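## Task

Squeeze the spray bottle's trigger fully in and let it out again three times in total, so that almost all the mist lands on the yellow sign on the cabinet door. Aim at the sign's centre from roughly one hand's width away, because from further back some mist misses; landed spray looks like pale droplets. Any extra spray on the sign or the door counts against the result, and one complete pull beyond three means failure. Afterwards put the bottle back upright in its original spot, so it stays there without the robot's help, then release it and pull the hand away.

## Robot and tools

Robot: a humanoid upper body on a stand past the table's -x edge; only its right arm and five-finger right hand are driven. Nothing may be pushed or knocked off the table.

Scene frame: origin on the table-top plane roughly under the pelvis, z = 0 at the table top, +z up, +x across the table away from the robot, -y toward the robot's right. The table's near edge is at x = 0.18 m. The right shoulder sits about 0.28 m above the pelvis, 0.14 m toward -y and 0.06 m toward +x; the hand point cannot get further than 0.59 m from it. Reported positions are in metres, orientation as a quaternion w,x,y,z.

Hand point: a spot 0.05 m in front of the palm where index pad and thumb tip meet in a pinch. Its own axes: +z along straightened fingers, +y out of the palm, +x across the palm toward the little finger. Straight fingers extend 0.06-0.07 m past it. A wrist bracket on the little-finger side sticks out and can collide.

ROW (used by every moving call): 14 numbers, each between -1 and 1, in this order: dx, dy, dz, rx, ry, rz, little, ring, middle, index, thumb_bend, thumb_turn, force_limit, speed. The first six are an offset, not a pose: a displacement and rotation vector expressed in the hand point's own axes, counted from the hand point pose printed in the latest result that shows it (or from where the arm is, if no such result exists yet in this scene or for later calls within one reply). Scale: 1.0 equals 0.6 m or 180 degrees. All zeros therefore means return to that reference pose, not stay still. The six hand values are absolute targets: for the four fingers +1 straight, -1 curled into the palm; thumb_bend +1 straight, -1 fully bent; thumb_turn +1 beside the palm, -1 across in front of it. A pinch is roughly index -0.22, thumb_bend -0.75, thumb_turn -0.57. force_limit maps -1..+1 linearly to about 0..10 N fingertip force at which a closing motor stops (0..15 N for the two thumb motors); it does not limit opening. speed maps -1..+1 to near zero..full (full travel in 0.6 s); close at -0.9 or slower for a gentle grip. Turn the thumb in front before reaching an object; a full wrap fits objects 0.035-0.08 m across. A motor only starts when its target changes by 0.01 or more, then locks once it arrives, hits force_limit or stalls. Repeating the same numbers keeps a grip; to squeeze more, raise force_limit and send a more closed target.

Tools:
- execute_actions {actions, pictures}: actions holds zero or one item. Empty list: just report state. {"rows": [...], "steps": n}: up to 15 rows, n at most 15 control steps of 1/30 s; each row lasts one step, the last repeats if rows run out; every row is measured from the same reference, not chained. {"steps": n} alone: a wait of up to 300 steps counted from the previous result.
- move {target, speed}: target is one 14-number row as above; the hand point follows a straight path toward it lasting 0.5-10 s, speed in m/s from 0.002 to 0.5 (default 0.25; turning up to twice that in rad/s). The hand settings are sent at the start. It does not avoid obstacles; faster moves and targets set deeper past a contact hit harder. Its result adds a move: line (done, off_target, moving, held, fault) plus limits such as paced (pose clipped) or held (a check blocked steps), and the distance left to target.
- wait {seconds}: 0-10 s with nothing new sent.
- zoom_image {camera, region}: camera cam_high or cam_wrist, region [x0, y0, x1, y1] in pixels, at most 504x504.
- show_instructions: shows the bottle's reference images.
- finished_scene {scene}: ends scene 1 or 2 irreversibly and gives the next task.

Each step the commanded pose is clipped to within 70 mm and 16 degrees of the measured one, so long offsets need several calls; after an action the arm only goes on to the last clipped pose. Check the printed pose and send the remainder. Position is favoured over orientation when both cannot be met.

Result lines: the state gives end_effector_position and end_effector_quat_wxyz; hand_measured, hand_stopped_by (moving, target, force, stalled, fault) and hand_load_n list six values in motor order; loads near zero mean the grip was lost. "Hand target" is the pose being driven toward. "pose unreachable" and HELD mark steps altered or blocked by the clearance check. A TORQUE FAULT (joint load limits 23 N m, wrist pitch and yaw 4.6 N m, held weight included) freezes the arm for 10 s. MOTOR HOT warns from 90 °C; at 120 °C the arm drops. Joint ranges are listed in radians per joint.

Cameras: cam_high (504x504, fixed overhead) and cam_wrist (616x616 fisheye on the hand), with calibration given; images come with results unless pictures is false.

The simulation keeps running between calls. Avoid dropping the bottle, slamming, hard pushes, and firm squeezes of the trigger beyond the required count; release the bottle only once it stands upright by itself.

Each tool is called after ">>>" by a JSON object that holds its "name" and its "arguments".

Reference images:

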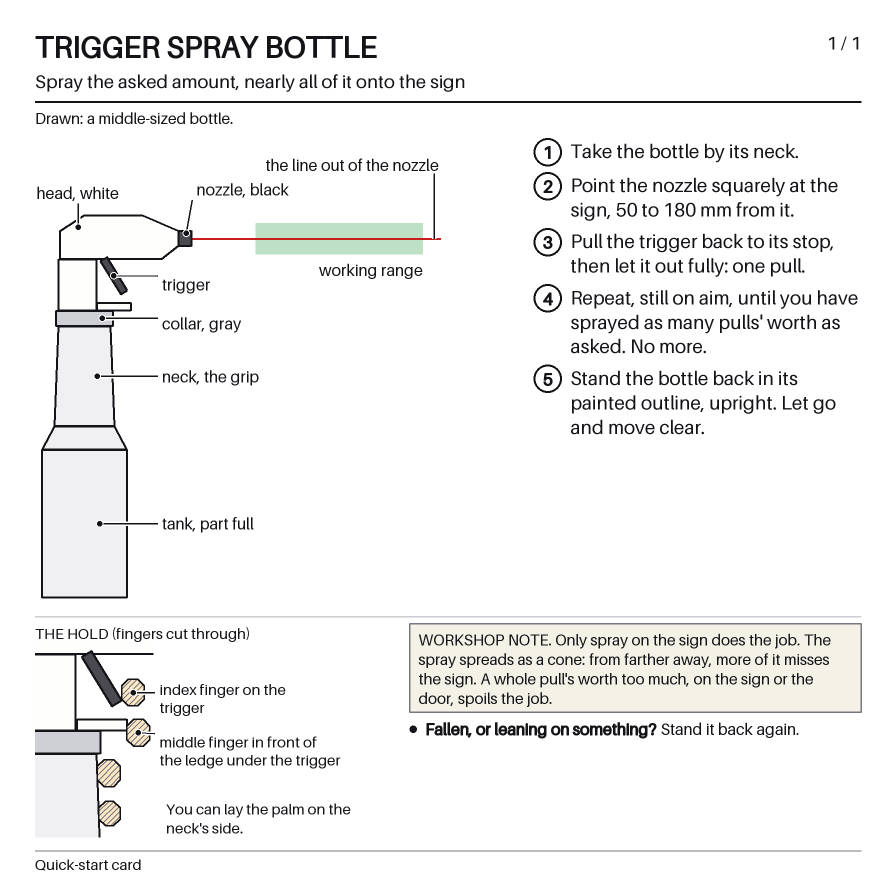

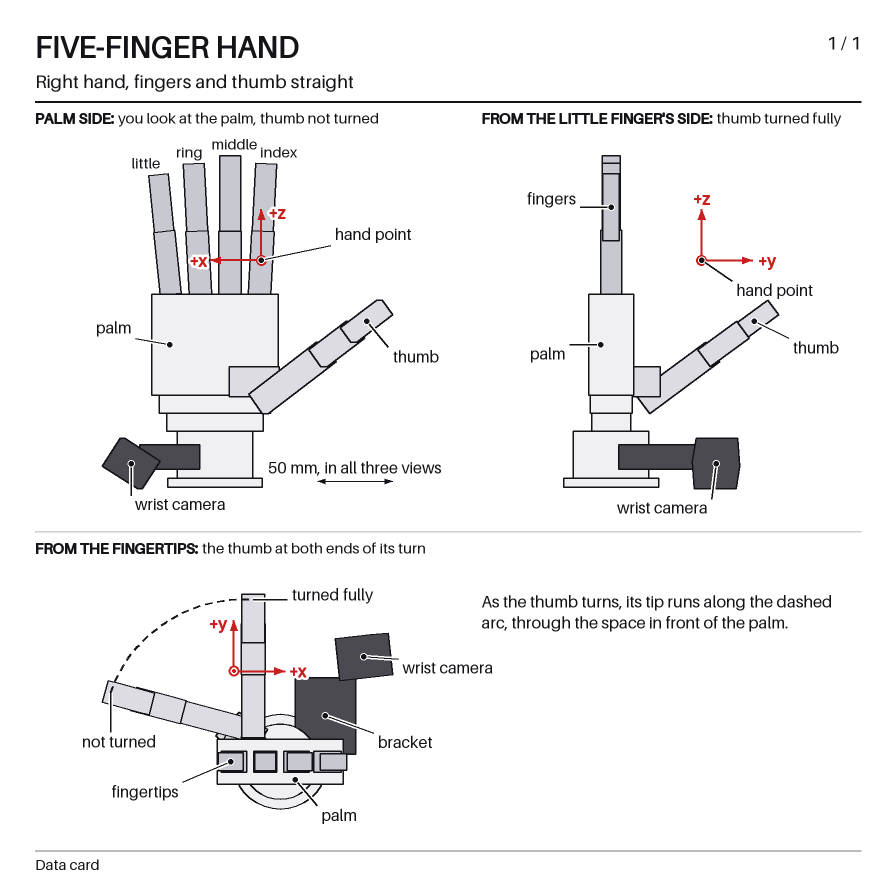

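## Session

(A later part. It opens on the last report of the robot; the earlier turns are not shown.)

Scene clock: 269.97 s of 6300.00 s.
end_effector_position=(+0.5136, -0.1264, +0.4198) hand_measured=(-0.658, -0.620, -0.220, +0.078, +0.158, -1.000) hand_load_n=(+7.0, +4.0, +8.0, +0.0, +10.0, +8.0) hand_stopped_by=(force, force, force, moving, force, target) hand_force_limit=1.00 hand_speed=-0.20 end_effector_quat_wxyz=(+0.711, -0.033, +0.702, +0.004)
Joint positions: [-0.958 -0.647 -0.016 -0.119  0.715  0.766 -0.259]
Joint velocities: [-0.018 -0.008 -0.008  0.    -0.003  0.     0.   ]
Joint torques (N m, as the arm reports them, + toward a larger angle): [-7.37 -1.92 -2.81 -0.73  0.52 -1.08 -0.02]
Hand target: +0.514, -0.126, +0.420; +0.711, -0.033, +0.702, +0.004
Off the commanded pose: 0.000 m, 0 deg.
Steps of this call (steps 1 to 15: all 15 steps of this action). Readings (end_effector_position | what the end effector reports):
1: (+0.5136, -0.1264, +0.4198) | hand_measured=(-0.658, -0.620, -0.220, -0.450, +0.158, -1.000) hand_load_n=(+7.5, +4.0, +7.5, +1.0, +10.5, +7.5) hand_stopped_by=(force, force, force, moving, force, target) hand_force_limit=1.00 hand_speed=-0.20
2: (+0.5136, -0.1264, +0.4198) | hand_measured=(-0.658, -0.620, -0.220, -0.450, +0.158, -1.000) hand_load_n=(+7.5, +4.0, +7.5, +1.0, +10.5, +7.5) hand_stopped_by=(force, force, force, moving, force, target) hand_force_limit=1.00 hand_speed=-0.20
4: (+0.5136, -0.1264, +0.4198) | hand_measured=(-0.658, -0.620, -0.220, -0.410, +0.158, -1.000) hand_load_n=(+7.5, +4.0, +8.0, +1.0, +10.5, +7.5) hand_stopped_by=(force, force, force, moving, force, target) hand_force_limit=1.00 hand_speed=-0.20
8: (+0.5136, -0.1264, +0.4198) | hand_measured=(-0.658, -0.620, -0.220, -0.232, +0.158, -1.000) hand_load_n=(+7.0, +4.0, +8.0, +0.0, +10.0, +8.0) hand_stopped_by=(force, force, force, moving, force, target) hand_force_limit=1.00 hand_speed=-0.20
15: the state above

>>> {"name": "execute_actions", "arguments": {"actions": [{"rows": [[0, 0, 0, 0, 0, 0, -1, -1, -1, -1, -1, -1, 0.8, -0.2]], "steps": 15}], "pictures": false}}

>>> {"name": "execute_actions", "arguments": {"actions": [{"steps": 20}], "pictures": false}}

>>> {"name": "execute_actions", "arguments": {"actions": [{"rows": [[0, 0, 0, 0, 0, 0, -1, -1, -1, 0.1, -1, -1, 0.8, -0.2]], "steps": 15}], "pictures": false}}

>>> {"name": "wait", "arguments": {"seconds": 0.5}}

>>> {"name": "zoom_image", "arguments": {"camera": "cam_high", "region": [0, 300, 160, 460]}}

Scene clock: 279.13 s of 6300.00 s.
end_effector_position=(+0.5136, -0.1264, +0.4198) hand_measured=(-0.658, -0.620, -0.220, -0.428, +0.158, -1.000) hand_load_n=(+7.0, +4.0, +8.0, +1.5, +10.0, +8.0) hand_stopped_by=(force, force, force, moving, force, target) hand_force_limit=0.80 hand_speed=-0.20 end_effector_quat_wxyz=(+0.711, -0.033, +0.702, +0.004)
Joint positions: [-0.958 -0.647 -0.016 -0.119  0.715  0.766 -0.259]
Joint velocities: [ 0.002  0.009  0.002 -0.003  0.     0.     0.   ]
Joint torques (N m, as the arm reports them, + toward a larger angle): [-7.37 -1.8  -2.86 -0.7   0.51 -1.08 -0.02]
Hand target: +0.514, -0.126, +0.420; +0.711, -0.033, +0.702, +0.004
Off the commanded pose: 0.000 m, 0 deg.
Steps of this call (steps 1 to 90: nothing new was sent; then 5.67 s passed at rest; steps 91 to 105: all 15 steps of this action). Readings (end_effector_position | what the end effector reports):
91: (+0.5136, -0.1264, +0.4198) | hand_measured=(-0.658, -0.620, -0.220, +0.100, +0.158, -1.000) hand_load_n=(+7.0, +4.0, +8.0, +0.0, +10.0, +8.0) hand_stopped_by=(force, force, force, moving, force, target) hand_force_limit=0.80 hand_speed=-0.20
92: (+0.5136, -0.1264, +0.4198) | hand_measured=(-0.658, -0.620, -0.220, +0.100, +0.158, -1.000) hand_load_n=(+7.0, +4.0, +8.0, +0.0, +10.0, +8.0) hand_stopped_by=(force, force, force, moving, force, target) hand_force_limit=0.80 hand_speed=-0.20
94: (+0.5136, -0.1264, +0.4198) | hand_measured=(-0.658, -0.620, -0.220, +0.060, +0.158, -1.000) hand_load_n=(+7.0, +4.0, +8.0, +0.0, +10.0, +8.0) hand_stopped_by=(force, force, force, moving, force, target) hand_force_limit=0.80 hand_speed=-0.20
98: (+0.5136, -0.1264, +0.4198) | hand_measured=(-0.658, -0.620, -0.220, -0.118, +0.158, -1.000) hand_load_n=(+7.0, +4.0, +8.0, +0.0, +10.0, +8.0) hand_stopped_by=(force, force, force, moving, force, target) hand_force_limit=0.80 hand_speed=-0.20
105: the state above

Scene clock: 279.80 s of 6300.00 s.
end_effector_position=(+0.5136, -0.1264, +0.4198) hand_measured=(-0.658, -0.620, -0.220, -0.634, +0.158, -1.000) hand_load_n=(+8.0, +3.5, +7.0, +11.0, +10.5, +7.5) hand_stopped_by=(force, force, force, force, force, target) hand_force_limit=0.80 hand_speed=-0.20 end_effector_quat_wxyz=(+0.711, -0.033, +0.702, +0.004)
Joint positions: [-0.958 -0.647 -0.016 -0.119  0.715  0.766 -0.259]
Joint velocities: [0.003 0.    0.002 0.014 0.    0.    0.   ]
Joint torques (N m, as the arm reports them, + toward a larger angle): [-7.27 -1.81 -2.85 -0.65  0.44 -1.1  -0.03]
Hand target: +0.514, -0.126, +0.420; +0.711, -0.033, +0.702, +0.004
Off the commanded pose: 0.000 m, 0 deg.
Steps of this call (steps 1 to 20: nothing new was sent). Readings (end_effector_position | what the end effector reports):
1: (+0.5136, -0.1264, +0.4198) | hand_measured=(-0.658, -0.620, -0.220, -0.474, +0.158, -1.000) hand_load_n=(+7.0, +4.0, +8.0, +1.5, +10.0, +8.0) hand_stopped_by=(force, force, force, moving, force, target) hand_force_limit=0.80 hand_speed=-0.20
2: (+0.5136, -0.1264, +0.4198) | hand_measured=(-0.658, -0.620, -0.220, -0.516, +0.158, -1.000) hand_load_n=(+7.0, +4.0, +7.5, +2.0, +10.0, +8.0) hand_stopped_by=(force, force, force, moving, force, target) hand_force_limit=0.80 hand_speed=-0.20
4: (+0.5136, -0.1264, +0.4198) | hand_measured=(-0.658, -0.620, -0.220, -0.606, +0.158, -1.000) hand_load_n=(+7.0, +3.5, +7.5, +6.0, +10.0, +8.0) hand_stopped_by=(force, force, force, moving, force, target) hand_force_limit=0.80 hand_speed=-0.20
8: (+0.5136, -0.1264, +0.4198) | hand_measured=(-0.658, -0.620, -0.220, -0.634, +0.158, -1.000) hand_load_n=(+8.0, +3.5, +7.0, +11.0, +10.5, +7.0) hand_stopped_by=(force, force, force, force, force, target) hand_force_limit=0.80 hand_speed=-0.20
20: the state above

Scene clock: 280.30 s of 6300.00 s.
end_effector_position=(+0.5136, -0.1264, +0.4198) hand_measured=(-0.658, -0.620, -0.220, -0.106, +0.158, -1.000) hand_load_n=(+7.0, +3.5, +7.5, +0.0, +10.5, +8.0) hand_stopped_by=(force, force, force, moving, force, target) hand_force_limit=0.80 hand_speed=-0.20 end_effector_quat_wxyz=(+0.711, -0.033, +0.702, +0.004)
Joint positions: [-0.958 -0.647 -0.016 -0.119  0.715  0.766 -0.259]
Joint velocities: [-0.005 -0.002  0.015  0.     0.     0.     0.   ]
Joint torques (N m, as the arm reports them, + toward a larger angle): [-7.38 -1.81 -2.89 -0.59  0.49 -1.1  -0.01]
Hand target: +0.514, -0.126, +0.420; +0.711, -0.033, +0.702, +0.004
Off the commanded pose: 0.000 m, 0 deg.
Steps of this call (steps 1 to 15: all 15 steps of this action). Readings (end_effector_position | what the end effector reports):
1: (+0.5136, -0.1264, +0.4198) | hand_measured=(-0.658, -0.620, -0.220, -0.634, +0.158, -1.000) hand_load_n=(+8.0, +3.5, +7.0, +11.0, +10.5, +7.5) hand_stopped_by=(force, force, force, moving, force, target) hand_force_limit=0.80 hand_speed=-0.20
2: (+0.5136, -0.1264, +0.4198) | hand_measured=(-0.658, -0.620, -0.220, -0.634, +0.158, -1.000) hand_load_n=(+8.0, +3.5, +7.0, +11.0, +10.5, +7.5) hand_stopped_by=(force, force, force, moving, force, target) hand_force_limit=0.80 hand_speed=-0.20
4: (+0.5136, -0.1264, +0.4198) | hand_measured=(-0.658, -0.620, -0.220, -0.594, +0.158, -1.000) hand_load_n=(+7.5, +4.0, +7.5, +4.0, +10.0, +8.0) hand_stopped_by=(force, force, force, moving, force, target) hand_force_limit=0.80 hand_speed=-0.20
8: (+0.5136, -0.1264, +0.4198) | hand_measured=(-0.658, -0.620, -0.220, -0.418, +0.158, -1.000) hand_load_n=(+7.0, +3.5, +7.5, +1.0, +10.5, +7.5) hand_stopped_by=(force, force, force, moving, force, target) hand_force_limit=0.80 hand_speed=-0.20
15: the state above

Scene clock: 280.80 s of 6300.00 s.
end_effector_position=(+0.5136, -0.1264, +0.4198) hand_measured=(-0.658, -0.620, -0.220, +0.100, +0.158, -1.000) hand_load_n=(+7.0, +3.5, +7.5, +0.0, +10.5, +8.0) hand_stopped_by=(force, force, force, target, force, target) hand_force_limit=0.80 hand_speed=-0.20 end_effector_quat_wxyz=(+0.711, -0.033, +0.702, +0.004)
Joint positions: [-0.958 -0.647 -0.016 -0.119  0.715  0.766 -0.259]
Joint velocities: [ 0.002 -0.008 -0.005 -0.009  0.005  0.     0.   ]
Joint torques (N m, as the arm reports them, + toward a larger angle): [-7.45 -1.83 -2.86 -0.69  0.41 -1.1  -0.04]
Hand target: +0.514, -0.126, +0.420; +0.711, -0.033, +0.702, +0.004
Off the commanded pose: 0.000 m, 0 deg.
Steps of this call (steps 1 to 15: nothing new was sent). Readings (end_effector_position | what the end effector reports):
1: (+0.5136, -0.1264, +0.4198) | hand_measured=(-0.658, -0.620, -0.220, -0.062, +0.158, -1.000) hand_load_n=(+7.0, +3.5, +7.5, +0.0, +10.5, +8.0) hand_stopped_by=(force, force, force, moving, force, target) hand_force_limit=0.80 hand_speed=-0.20
2: (+0.5136, -0.1264, +0.4198) | hand_measured=(-0.658, -0.620, -0.220, -0.018, +0.158, -1.000) hand_load_n=(+7.0, +3.5, +7.5, +0.0, +10.5, +8.0) hand_stopped_by=(force, force, force, moving, force, target) hand_force_limit=0.80 hand_speed=-0.20
4: (+0.5136, -0.1264, +0.4198) | hand_measured=(-0.658, -0.620, -0.220, +0.070, +0.158, -1.000) hand_load_n=(+7.0, +3.5, +7.5, +0.0, +10.5, +8.0) hand_stopped_by=(force, force, force, moving, force, target) hand_force_limit=0.80 hand_speed=-0.20
8: (+0.5136, -0.1264, +0.4198) | hand_measured=(-0.658, -0.620, -0.220, +0.100, +0.158, -1.000) hand_load_n=(+7.0, +3.5, +7.5, +0.0, +10.5, +8.0) hand_stopped_by=(force, force, force, target, force, target) hand_force_limit=0.80 hand_speed=-0.20
15: the state above
camera_calibration (this result's frames):
cam_wrist: T_world_to_cam=[[0.107187, 0.994018, -0.0209423, 0.0784884], [-0.533155, 0.0752448, 0.842665, -0.068731], [0.8392, -0.0791573, 0.538031, -0.548191], [0, 0, 0, 1]] pos_world=[0.414985, -0.116241, 0.354505]

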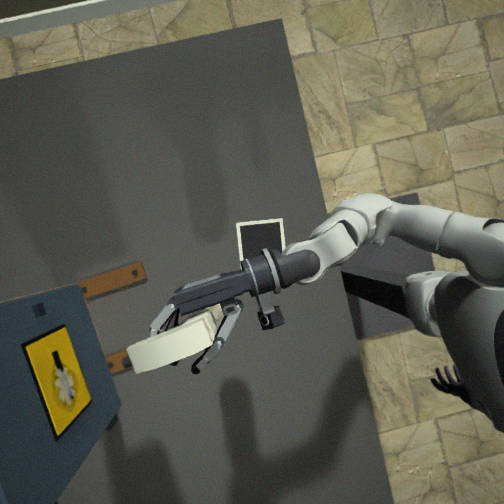

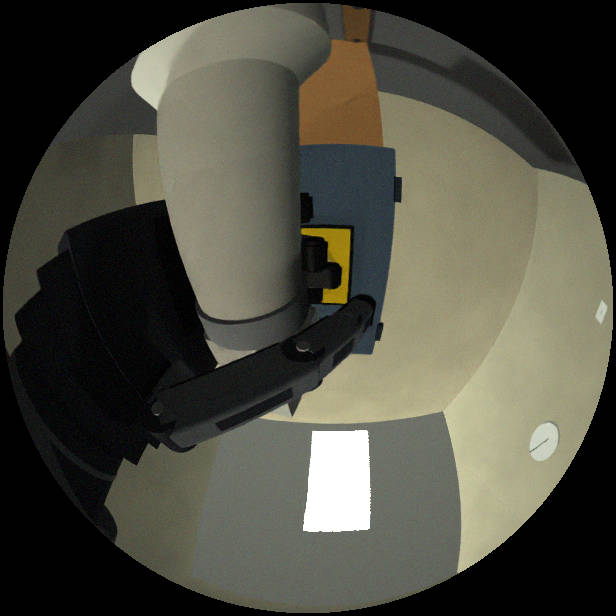

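Region (0, 300, 160, 460) of cam_high's 504x504 image, scaled by 3.150, with more detail than that image has.

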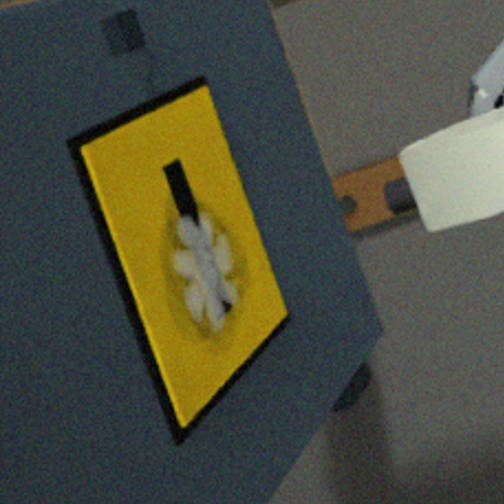

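Third pull.

>>> {"name": "execute_actions", "arguments": {"actions": [{"rows": [[0, 0, 0, 0, 0, 0, -1, -1, -1, -1, -1, -1, 0.8, -0.2]], "steps": 15}], "pictures": false}}

>>> {"name": "execute_actions", "arguments": {"actions": [{"steps": 20}], "pictures": false}}

>>> {"name": "execute_actions", "arguments": {"actions": [{"rows": [[0, 0, 0, 0, 0, 0, -1, -1, -1, 0.5, -1, -1, 0.8, -0.2]], "steps": 15}], "pictures": false}}

>>> {"name": "execute_actions", "arguments": {"actions": [{"steps": 20}], "pictures": false}}

Scene clock: 287.23 s of 6300.00 s.
end_effector_position=(+0.5136, -0.1264, +0.4198) hand_measured=(-0.658, -0.620, -0.220, -0.428, +0.158, -1.000) hand_load_n=(+7.0, +3.5, +7.5, +1.5, +10.5, +7.5) hand_stopped_by=(force, force, force, moving, force, target) hand_force_limit=0.80 hand_speed=-0.20 end_effector_quat_wxyz=(+0.711, -0.033, +0.702, +0.004)
Joint positions: [-0.958 -0.647 -0.016 -0.119  0.715  0.766 -0.259]
Joint velocities: [0.005 0.012 0.008 0.    0.    0.    0.   ]
Joint torques (N m, as the arm reports them, + toward a larger angle): [-7.35 -1.79 -2.77 -0.63  0.53 -1.1  -0.03]
Hand target: +0.514, -0.126, +0.420; +0.711, -0.033, +0.702, +0.004
Off the commanded pose: 0.000 m, 0 deg.
Steps of this call (steps 1 to 90: nothing new was sent; then 2.93 s passed at rest; steps 91 to 105: all 15 steps of this action). Readings (end_effector_position | what the end effector reports):
91: (+0.5136, -0.1264, +0.4198) | hand_measured=(-0.658, -0.620, -0.220, +0.100, +0.158, -1.000) hand_load_n=(+7.0, +3.5, +7.5, +0.0, +10.5, +8.0) hand_stopped_by=(force, force, force, moving, force, target) hand_force_limit=0.80 hand_speed=-0.20
92: (+0.5136, -0.1264, +0.4198) | hand_measured=(-0.658, -0.620, -0.220, +0.100, +0.158, -1.000) hand_load_n=(+7.0, +3.5, +7.5, +0.0, +10.5, +8.0) hand_stopped_by=(force, force, force, moving, force, target) hand_force_limit=0.80 hand_speed=-0.20
94: (+0.5136, -0.1264, +0.4198) | hand_measured=(-0.658, -0.620, -0.220, +0.060, +0.158, -1.000) hand_load_n=(+7.0, +3.5, +7.5, +0.0, +10.5, +8.0) hand_stopped_by=(force, force, force, moving, force, target) hand_force_limit=0.80 hand_speed=-0.20
98: (+0.5136, -0.1264, +0.4198) | hand_measured=(-0.658, -0.620, -0.220, -0.118, +0.158, -1.000) hand_load_n=(+7.0, +3.5, +7.5, +0.0, +10.5, +8.0) hand_stopped_by=(force, force, force, moving, force, target) hand_force_limit=0.80 hand_speed=-0.20
105: the state above

Scene clock: 287.90 s of 6300.00 s.
end_effector_position=(+0.5136, -0.1264, +0.4198) hand_measured=(-0.658, -0.620, -0.220, -0.634, +0.158, -1.000) hand_load_n=(+8.0, +3.5, +7.0, +11.5, +10.5, +7.5) hand_stopped_by=(force, force, force, force, force, target) hand_force_limit=0.80 hand_speed=-0.20 end_effector_quat_wxyz=(+0.711, -0.033, +0.702, +0.004)
Joint positions: [-0.958 -0.647 -0.016 -0.119  0.715  0.766 -0.259]
Joint velocities: [ 0.014  0.003  0.003 -0.003  0.006  0.     0.   ]
Joint torques (N m, as the arm reports them, + toward a larger angle): [-7.39 -1.97 -2.83 -0.59  0.56 -1.09 -0.04]
Hand target: +0.514, -0.126, +0.420; +0.711, -0.033, +0.702, +0.004
Off the commanded pose: 0.000 m, 0 deg.
Steps of this call (steps 1 to 20: nothing new was sent). Readings (end_effector_position | what the end effector reports):
1: (+0.5136, -0.1264, +0.4198) | hand_measured=(-0.658, -0.620, -0.220, -0.474, +0.158, -1.000) hand_load_n=(+7.0, +3.5, +7.5, +1.5, +10.5, +8.0) hand_stopped_by=(force, force, force, moving, force, target) hand_force_limit=0.80 hand_speed=-0.20
2: (+0.5136, -0.1264, +0.4198) | hand_measured=(-0.658, -0.620, -0.220, -0.516, +0.158, -1.000) hand_load_n=(+7.0, +3.5, +7.5, +2.0, +10.5, +8.0) hand_stopped_by=(force, force, force, moving, force, target) hand_force_limit=0.80 hand_speed=-0.20
4: (+0.5136, -0.1264, +0.4198) | hand_measured=(-0.658, -0.620, -0.220, -0.604, +0.158, -1.000) hand_load_n=(+7.5, +3.5, +7.5, +5.5, +10.0, +8.0) hand_stopped_by=(force, force, force, moving, force, target) hand_force_limit=0.80 hand_speed=-0.20
8: (+0.5136, -0.1264, +0.4198) | hand_measured=(-0.658, -0.620, -0.220, -0.634, +0.158, -1.000) hand_load_n=(+8.0, +3.5, +7.0, +11.5, +10.5, +7.0) hand_stopped_by=(force, force, force, force, force, target) hand_force_limit=0.80 hand_speed=-0.20
20: the state above

Scene clock: 288.40 s of 6300.00 s.
end_effector_position=(+0.5136, -0.1264, +0.4198) hand_measured=(-0.658, -0.620, -0.220, -0.108, +0.158, -1.000) hand_load_n=(+7.0, +3.5, +7.5, +0.0, +10.5, +8.0) hand_stopped_by=(force, force, force, moving, force, target) hand_force_limit=0.80 hand_speed=-0.20 end_effector_quat_wxyz=(+0.711, -0.033, +0.702, +0.004)
Joint positions: [-0.958 -0.647 -0.016 -0.119  0.715  0.766 -0.259]
Joint velocities: [-0.005  0.005  0.002  0.005 -0.002  0.     0.   ]
Joint torques (N m, as the arm reports them, + toward a larger angle): [-7.42 -1.85 -2.9  -0.66  0.51 -1.1  -0.02]
Hand target: +0.514, -0.126, +0.420; +0.711, -0.033, +0.702, +0.004
Off the commanded pose: 0.000 m, 0 deg.
Steps of this call (steps 1 to 15: all 15 steps of this action). Readings (end_effector_position | what the end effector reports):
1: (+0.5136, -0.1264, +0.4198) | hand_measured=(-0.658, -0.620, -0.220, -0.634, +0.158, -1.000) hand_load_n=(+8.0, +3.5, +7.0, +11.5, +10.5, +7.5) hand_stopped_by=(force, force, force, moving, force, target) hand_force_limit=0.80 hand_speed=-0.20
2: (+0.5136, -0.1264, +0.4198) | hand_measured=(-0.658, -0.620, -0.220, -0.634, +0.158, -1.000) hand_load_n=(+8.0, +3.5, +7.0, +11.5, +10.5, +7.5) hand_stopped_by=(force, force, force, moving, force, target) hand_force_limit=0.80 hand_speed=-0.20
4: (+0.5136, -0.1264, +0.4198) | hand_measured=(-0.658, -0.620, -0.220, -0.596, +0.158, -1.000) hand_load_n=(+7.5, +3.5, +7.5, +4.0, +10.0, +8.0) hand_stopped_by=(force, force, force, moving, force, target) hand_force_limit=0.80 hand_speed=-0.20
8: (+0.5136, -0.1264, +0.4198) | hand_measured=(-0.658, -0.620, -0.220, -0.418, +0.158, -1.000) hand_load_n=(+7.0, +3.5, +7.5, +1.0, +10.5, +7.5) hand_stopped_by=(force, force, force, moving, force, target) hand_force_limit=0.80 hand_speed=-0.20
15: the state above

Scene clock: 289.07 s of 6300.00 s.
end_effector_position=(+0.5136, -0.1264, +0.4198) hand_measured=(-0.658, -0.620, -0.220, +0.500, +0.158, -1.000) hand_load_n=(+7.0, +3.5, +7.5, +0.0, +10.5, +8.0) hand_stopped_by=(force, force, force, target, force, target) hand_force_limit=0.80 hand_speed=-0.20 end_effector_quat_wxyz=(+0.711, -0.033, +0.702, +0.004)
Joint positions: [-0.958 -0.647 -0.016 -0.119  0.715  0.766 -0.259]
Joint velocities: [ 0.002  0.003  0.002  0.    -0.009  0.     0.   ]
Joint torques (N m, as the arm reports them, + toward a larger angle): [-7.41 -1.8  -2.81 -0.65  0.53 -1.11 -0.02]
Hand target: +0.514, -0.126, +0.420; +0.711, -0.033, +0.702, +0.004
Off the commanded pose: 0.000 m, 0 deg.
Steps of this call (steps 1 to 20: nothing new was sent). Readings (end_effector_position | what the end effector reports):
1: (+0.5136, -0.1264, +0.4198) | hand_measured=(-0.658, -0.620, -0.220, -0.064, +0.158, -1.000) hand_load_n=(+7.0, +3.5, +7.5, +0.0, +10.5, +8.0) hand_stopped_by=(force, force, force, moving, force, target) hand_force_limit=0.80 hand_speed=-0.20
2: (+0.5136, -0.1264, +0.4198) | hand_measured=(-0.658, -0.620, -0.220, -0.018, +0.158, -1.000) hand_load_n=(+7.0, +3.5, +7.5, +0.0, +10.5, +8.0) hand_stopped_by=(force, force, force, moving, force, target) hand_force_limit=0.80 hand_speed=-0.20
4: (+0.5136, -0.1264, +0.4198) | hand_measured=(-0.658, -0.620, -0.220, +0.070, +0.158, -1.000) hand_load_n=(+7.0, +3.5, +7.5, +0.0, +10.5, +8.0) hand_stopped_by=(force, force, force, moving, force, target) hand_force_limit=0.80 hand_speed=-0.20
8: (+0.5136, -0.1264, +0.4198) | hand_measured=(-0.658, -0.620, -0.220, +0.248, +0.158, -1.000) hand_load_n=(+7.0, +3.5, +7.5, +0.0, +10.5, +8.0) hand_stopped_by=(force, force, force, moving, force, target) hand_force_limit=0.80 hand_speed=-0.20
20: the state above

>>> {"name": "move", "arguments": {"target": [0.2428, -0.1055, -0.2368, 0.0525, 0.0033, 0.0091, -1, -1, -1, 0.5, -1, -1, 0.8, -0.2], "speed": 0.2}}

Scene clock: 312.33 s of 6300.00 s.
end_effector_position=(+0.3809, -0.1860, +0.2690) hand_measured=(-0.658, -0.620, -0.220, +0.500, +0.158, -1.000) hand_load_n=(+7.0, +3.5, +7.5, +0.0, +10.5, +8.0) hand_stopped_by=(force, force, force, target, force, target) hand_force_limit=0.80 hand_speed=-0.20 end_effector_quat_wxyz=(+0.705, +0.031, +0.709, -0.018)
Joint positions: [ 0.081 -0.429 -0.134 -0.422  0.476  0.114 -0.082]
Joint velocities: [ 0.005 -0.003 -0.005 -0.011  0.003  0.     0.   ]
Joint torques (N m, as the arm reports them, + toward a larger angle): [-2.37 -1.47 -2.17 -1.36  0.53 -1.15  0.07]
Hand target: +0.381, -0.186, +0.269; +0.705, +0.029, +0.708, -0.019
Off the commanded pose: 0.019 m, 3 deg.
After step 90, 18.63 s passed at rest.
move: off_target
camera_calibration (this result's frames):
cam_wrist: T_world_to_cam=[[0.227426, 0.973145, 0.0355733, 0.0838682], [-0.508024, 0.0874025, 0.856897, -0.0190925], [0.830776, -0.212953, 0.514259, -0.375663], [0, 0, 0, 1]] pos_world=[0.283318, -0.159946, 0.206565]

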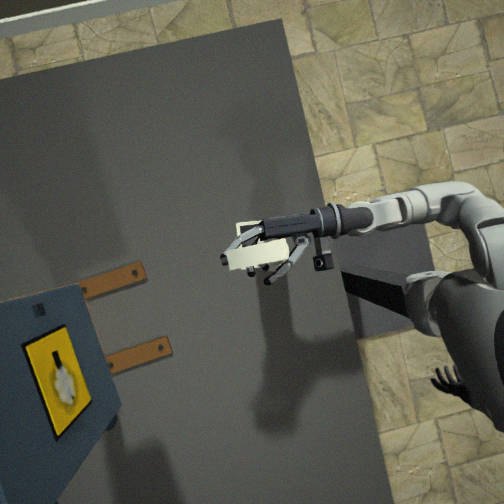

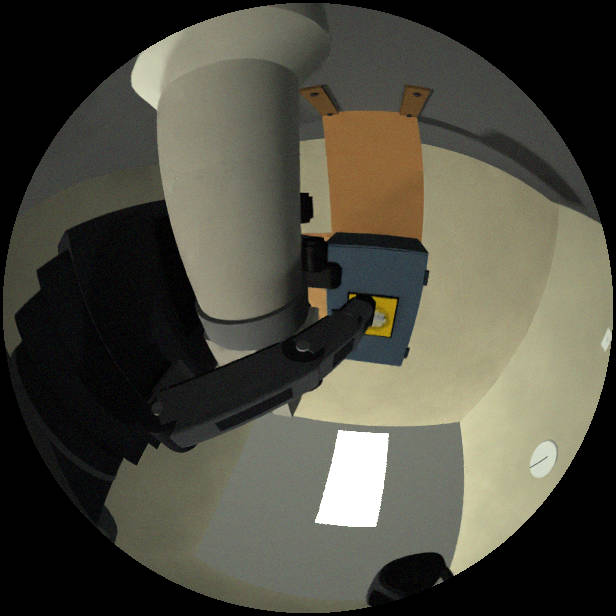

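>>> {"name": "move", "arguments": {"target": [0.031, -0.029, -0.0045, 0.0139, -0.0044, -0.0093, -1, -1, -1, 0.5, -1, -1, 0.8, -0.2], "speed": 0.05}}

Scene clock: 330.10 s of 6300.00 s.
end_effector_position=(+0.3776, -0.2027, +0.2508) hand_measured=(-0.658, -0.620, -0.220, +0.500, +0.158, -1.000) hand_load_n=(+7.0, +3.5, +7.5, +0.0, +10.5, +8.0) hand_stopped_by=(force, force, force, target, force, target) hand_force_limit=0.80 hand_speed=-0.20 end_effector_quat_wxyz=(+0.709, +0.038, +0.703, -0.042)
Joint positions: [ 0.097 -0.405 -0.134 -0.288  0.426 -0.035 -0.053]
Joint velocities: [ 0.003  0.002  0.     0.008 -0.006 -0.008  0.   ]
Joint torques (N m, as the arm reports them, + toward a larger angle): [-2.1  -1.46 -2.19 -1.3   0.48 -1.19  0.05]
Hand target: +0.377, -0.202, +0.250; +0.708, +0.036, +0.704, -0.043
Off the commanded pose: 0.001 m, 0 deg.
After step 90, 13.93 s passed at rest.
move: done
camera_calibration (this result's frames):
cam_wrist: T_world_to_cam=[[0.269817, 0.962807, 0.014178, 0.0887819], [-0.513324, 0.131365, 0.848081, 0.00945054], [0.814676, -0.236105, 0.529676, -0.369641], [0, 0, 0, 1]] pos_world=[0.282034, -0.173995, 0.186516]

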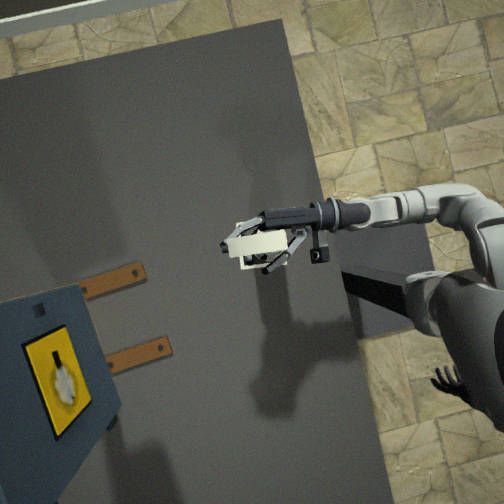

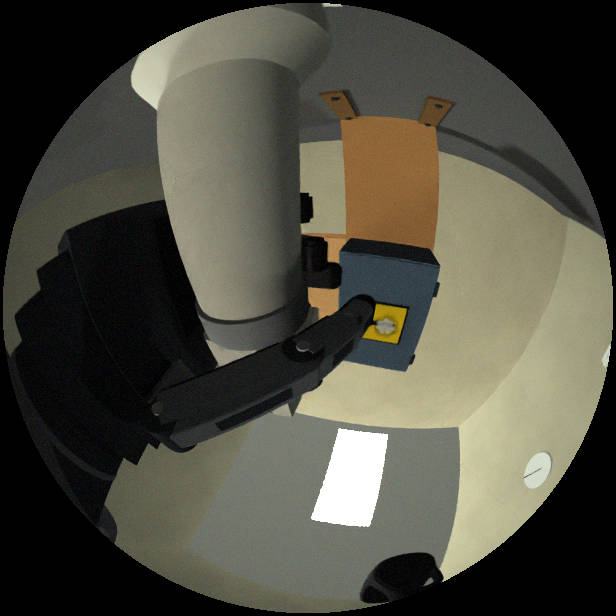

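Lower to the table gently.

>>> {"name": "move", "arguments": {"target": [0.03, 0, 0, 0, 0, 0, -1, -1, -1, 0.5, -1, -1, 0.8, -0.2], "speed": 0.03}}

>>> {"name": "execute_actions", "arguments": {"actions": [{"rows": [[0, 0, 0, 0, 0, 0, 1, 1, 1, 1, 1, -1, 0.8, -0.3]], "steps": 15}], "pictures": false}}

>>> {"name": "wait", "arguments": {"seconds": 1.2}}

Scene clock: 334.80 s of 6300.00 s.
end_effector_position=(+0.3779, -0.2042, +0.2330) hand_measured=(-0.658, -0.620, -0.220, +0.500, +0.158, -1.000) hand_load_n=(+7.0, +3.5, +7.5, +0.0, +10.5, +8.0) hand_stopped_by=(force, force, force, target, force, target) hand_force_limit=0.80 hand_speed=-0.20 end_effector_quat_wxyz=(+0.708, +0.040, +0.704, -0.043)
Joint positions: [ 0.081 -0.379 -0.111 -0.165  0.4   -0.139 -0.026]
Joint velocities: [-0.018  0.002  0.003  0.     0.    -0.015  0.   ]
Joint torques (N m, as the arm reports them, + toward a larger angle): [-2.48 -1.35 -1.97 -1.2   0.49 -1.15  0.07]
Hand target: +0.378, -0.203, +0.233; +0.709, +0.037, +0.703, -0.042
Off the commanded pose: 0.001 m, 0 deg.
After step 90, 0.83 s passed at rest.
move: done
camera_calibration (this result's frames):
cam_wrist: T_world_to_cam=[[0.273064, 0.961862, 0.016047, 0.088512], [-0.51177, 0.131122, 0.849057, 0.0239716], [0.814572, -0.240059, 0.528057, -0.361155], [0, 0, 0, 1]] pos_world=[0.282285, -0.174978, 0.168937]

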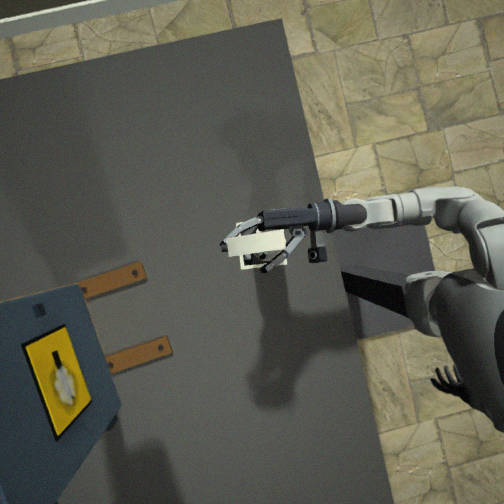

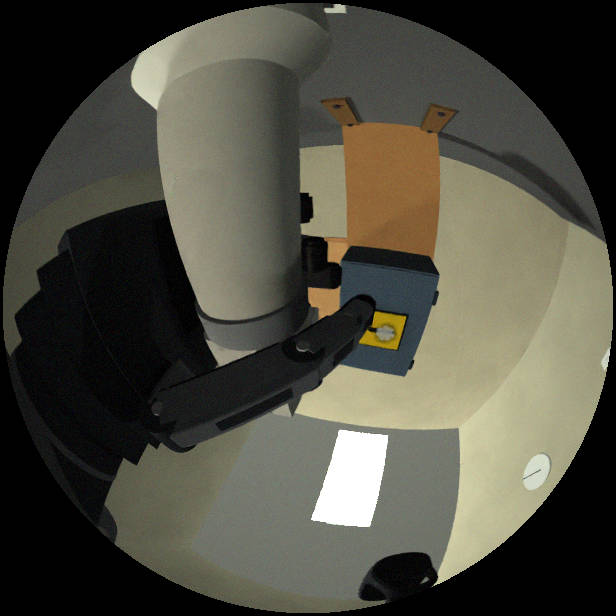

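Scene clock: 335.30 s of 6300.00 s.
end_effector_position=(+0.3781, -0.2034, +0.2353) hand_measured=(-0.196, -0.158, +0.242, +0.962, +0.444, -1.000) hand_load_n=(+0.0, +0.0, +0.0, +0.0, +0.0, +0.0) hand_stopped_by=(moving, moving, moving, moving, moving, target) hand_force_limit=0.80 hand_speed=-0.30 end_effector_quat_wxyz=(+0.711, +0.039, +0.701, -0.042)
Joint positions: [ 0.078 -0.379 -0.11  -0.168  0.4   -0.142 -0.025]
Joint velocities: [-0.002 -0.014  0.002  0.005  0.003  0.003  0.   ]
Joint torques (N m, as the arm reports them, + toward a larger angle): [-1.3  -1.29 -1.88 -0.8   0.58 -0.68 -0.03]
Hand target: +0.378, -0.204, +0.233; +0.708, +0.040, +0.704, -0.043
Off the commanded pose: 0.002 m, 0 deg.
Steps of this call (steps 1 to 15: all 15 steps of this action). Readings (end_effector_position | what the end effector reports):
1: (+0.3779, -0.2041, +0.2332) | hand_measured=(-0.658, -0.620, -0.220, +0.500, +0.158, -1.000) hand_load_n=(+7.0, +3.5, +7.5, +0.0, +10.5, +8.0) hand_stopped_by=(moving, moving, moving, moving, moving, target) hand_force_limit=0.80 hand_speed=-0.30
2: (+0.3779, -0.2041, +0.2332) | hand_measured=(-0.658, -0.620, -0.220, +0.500, +0.158, -1.000) hand_load_n=(+7.0, +3.5, +7.5, +0.0, +10.5, +8.0) hand_stopped_by=(moving, moving, moving, moving, moving, target) hand_force_limit=0.80 hand_speed=-0.30
4: (+0.3779, -0.2041, +0.2332) | hand_measured=(-0.624, -0.588, -0.186, +0.534, +0.176, -1.000) hand_load_n=(+0.5, -0.5, +2.0, +0.0, +4.5, +2.5) hand_stopped_by=(moving, moving, moving, moving, moving, target) hand_force_limit=0.80 hand_speed=-0.30
8: (+0.3784, -0.2029, +0.2374) | hand_measured=(-0.468, -0.432, -0.030, +0.690, +0.272, -1.000) hand_load_n=(+0.0, +0.0, +0.0, +0.0, +0.0, +0.0) hand_stopped_by=(moving, moving, moving, moving, moving, target) hand_force_limit=0.80 hand_speed=-0.30
15: the state above

Scene clock: 336.50 s of 6300.00 s.
end_effector_position=(+0.3781, -0.2036, +0.2346) hand_measured=(+1.000, +1.000, +1.000, +1.000, +1.000, -1.000) hand_load_n=(+0.0, +0.0, +0.0, +0.0, +0.0, +0.0) hand_stopped_by=(target, target, target, target, target, target) hand_force_limit=0.80 hand_speed=-0.30 end_effector_quat_wxyz=(+0.710, +0.039, +0.702, -0.042)
Joint positions: [ 0.079 -0.379 -0.11  -0.167  0.4   -0.141 -0.025]
Joint velocities: [ 0.014  0.     0.002  0.    -0.011  0.     0.   ]
Joint torques (N m, as the arm reports them, + toward a larger angle): [-1.46 -1.4  -1.92 -0.82  0.58 -0.72 -0.02]
Hand target: +0.378, -0.204, +0.233; +0.708, +0.040, +0.704, -0.043
Off the commanded pose: 0.002 m, 0 deg.
Steps of this call (steps 1 to 36: nothing new was sent). Readings (end_effector_position | what the end effector reports):
1: (+0.3781, -0.2034, +0.2352) | hand_measured=(-0.156, -0.120, +0.280, +0.996, +0.468, -1.000) hand_load_n=(+0.0, +0.0, +0.0, +0.0, +0.0, +0.0) hand_stopped_by=(moving, moving, moving, moving, moving, target) hand_force_limit=0.80 hand_speed=-0.30
2: (+0.3781, -0.2035, +0.2351) | hand_measured=(-0.118, -0.080, +0.320, +1.000, +0.492, -1.000) hand_load_n=(+0.0, +0.0, +0.0, +0.0, +0.0, +0.0) hand_stopped_by=(moving, moving, moving, moving, moving, target) hand_force_limit=0.80 hand_speed=-0.30
4: (+0.3781, -0.2035, +0.2350) | hand_measured=(-0.040, -0.002, +0.398, +1.000, +0.542, -1.000) hand_load_n=(+0.0, +0.0, +0.0, +0.0, +0.0, +0.0) hand_stopped_by=(moving, moving, moving, target, moving, target) hand_force_limit=0.80 hand_speed=-0.30
8: (+0.3781, -0.2036, +0.2348) | hand_measured=(+0.116, +0.152, +0.552, +1.000, +0.640, -1.000) hand_load_n=(+0.0, +0.0, +0.0, +0.0, +0.0, +0.0) hand_stopped_by=(moving, moving, moving, target, moving, target) hand_force_limit=0.80 hand_speed=-0.30
36: the state above
camera_calibration (this result's frames):
cam_wrist: T_world_to_cam=[[0.271344, 0.962327, 0.0173102, 0.0883413], [-0.516374, 0.130376, 0.846381, 0.0248281], [0.812238, -0.238599, 0.532297, -0.361832], [0, 0, 0, 1]] pos_world=[0.282744, -0.174583, 0.170059]

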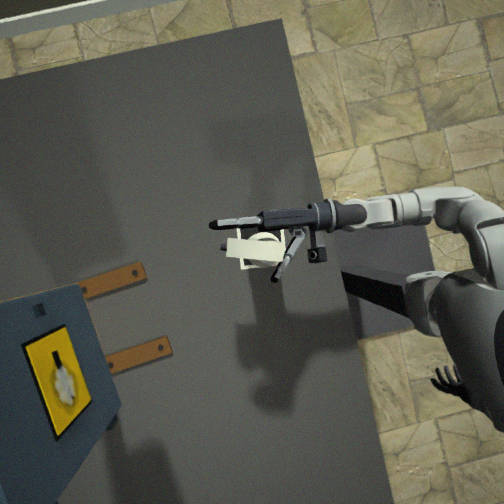

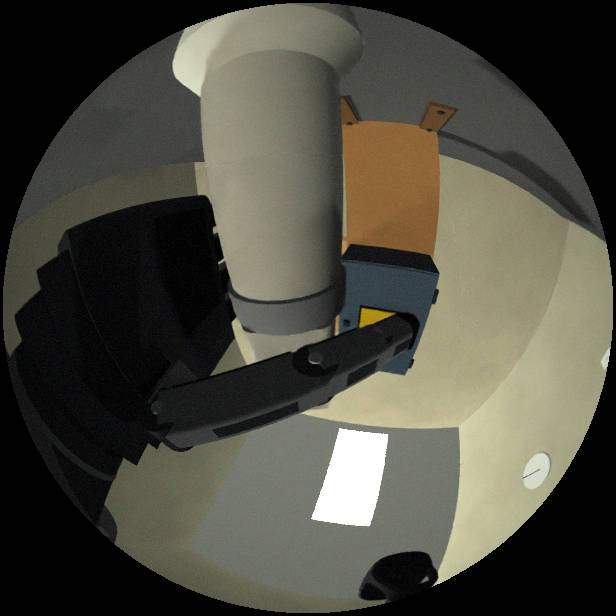

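>>> {"name": "move", "arguments": {"target": [0, -0.2, -0.13, 0, 0, 0, 1, 1, 1, 1, 1, -1, 0.8, -0.3], "speed": 0.12}}

>>> {"name": "zoom_image", "arguments": {"camera": "cam_high", "region": [180, 180, 340, 300]}}

Scene clock: 341.63 s of 6300.00 s.
end_effector_position=(+0.2866, -0.3109, +0.2275) hand_measured=(+1.000, +1.000, +1.000, +1.000, +1.000, -1.000) hand_load_n=(+0.0, +0.0, +0.0, +0.0, +0.0, +0.0) hand_stopped_by=(target, target, target, target, target, target) hand_force_limit=0.80 hand_speed=-0.30 end_effector_quat_wxyz=(+0.705, +0.045, +0.707, -0.033)
Joint positions: [ 0.332 -0.509 -0.435  0.156  0.772 -0.411  0.529]
Joint velocities: [-0.015  0.005  0.003 -0.008  0.     0.     0.011]
Joint torques (N m, as the arm reports them, + toward a larger angle): [ 0.31 -2.3  -2.84 -0.19  0.84 -0.75  0.09]
Hand target: +0.287, -0.312, +0.229; +0.708, +0.045, +0.704, -0.033
Off the commanded pose: 0.007 m, 1 deg.
After step 90, 0.60 s passed at rest.
move: off_target
camera_calibration (this result's frames):
cam_wrist: T_world_to_cam=[[0.266513, 0.963222, 0.0342789, 0.214351], [-0.507074, 0.109879, 0.85487, -0.013377], [0.819662, -0.245216, 0.517709, -0.310215], [0, 0, 0, 1]] pos_world=[0.190361, -0.281067, 0.164689]

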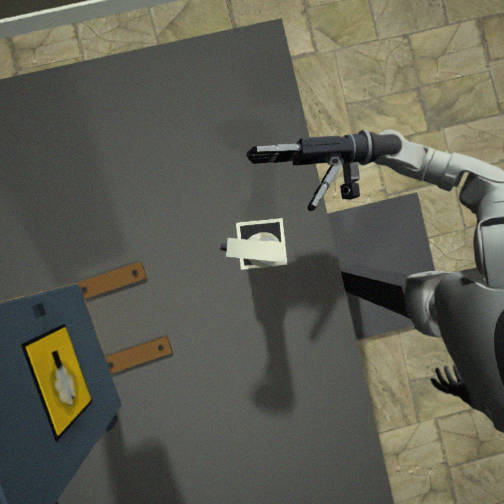

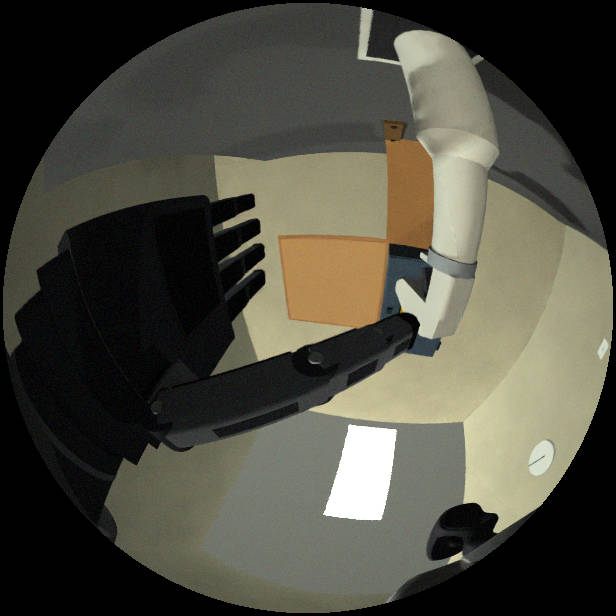

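Region (180, 180, 340, 300) of cam_high's 504x504 image, scaled by 3.150, with more detail than that image has; it fills the top 378 rows of this view, and the rest is white.

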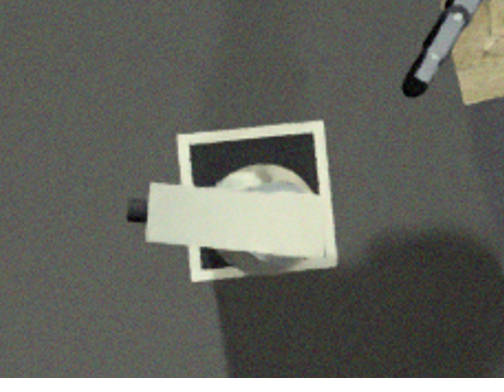

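>>> {"name": "move", "arguments": {"target": [-0.0075, 0.222, 0.133, 0, 0, 0, 1, 1, 1, 1, 1, -1, 0.3, -0.4], "speed": 0.08}}

Scene clock: 357.00 s of 6300.00 s.
end_effector_position=(+0.3808, -0.1906, +0.2378) hand_measured=(+1.000, +1.000, +1.000, +1.000, +1.000, -1.000) hand_load_n=(+0.0, +0.0, +0.0, +0.0, +0.0, +0.0) hand_stopped_by=(target, target, target, target, target, target) hand_force_limit=0.30 hand_speed=-0.40 end_effector_quat_wxyz=(+0.709, +0.040, +0.703, -0.042)
Joint positions: [ 0.075 -0.376 -0.063 -0.22   0.38  -0.102 -0.089]
Joint velocities: [ 0.005  0.002  0.006 -0.008 -0.003  0.    -0.004]
Joint torques (N m, as the arm reports them, + toward a larger angle): [-1.62 -1.16 -1.67 -0.91  0.53 -0.7  -0.11]
Hand target: +0.381, -0.190, +0.237; +0.708, +0.038, +0.704, -0.043
Off the commanded pose: 0.005 m, 1 deg.
After step 90, 10.10 s passed at rest.
move: off_target
camera_calibration (this result's frames):
cam_wrist: T_world_to_cam=[[0.271266, 0.962342, 0.0176963, 0.0750116], [-0.513535, 0.129157, 0.848292, 0.0201147], [0.814062, -0.2392, 0.529232, -0.362762], [0, 0, 0, 1]] pos_world=[0.285292, -0.161558, 0.173595]

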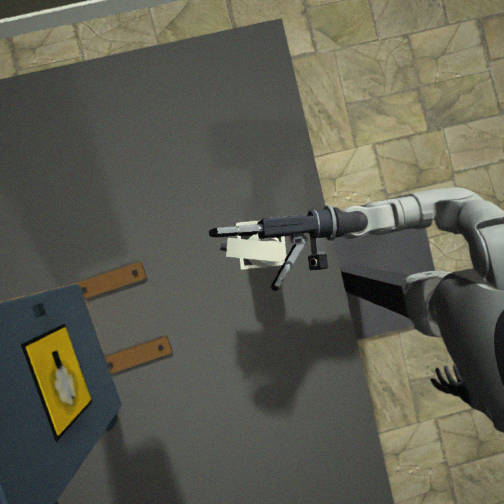

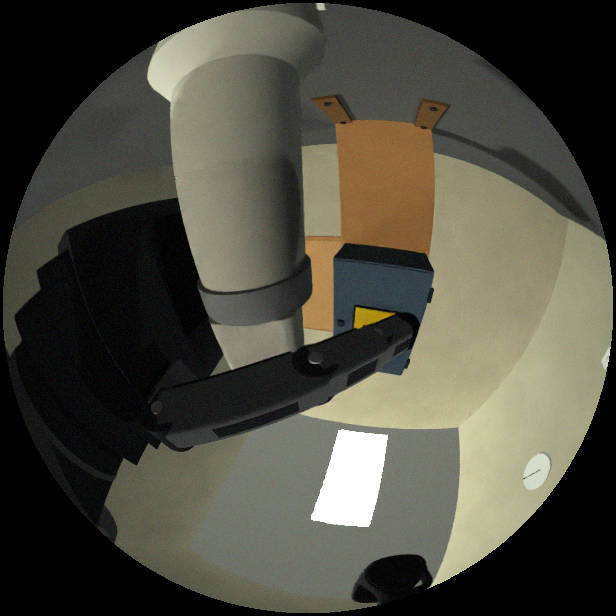

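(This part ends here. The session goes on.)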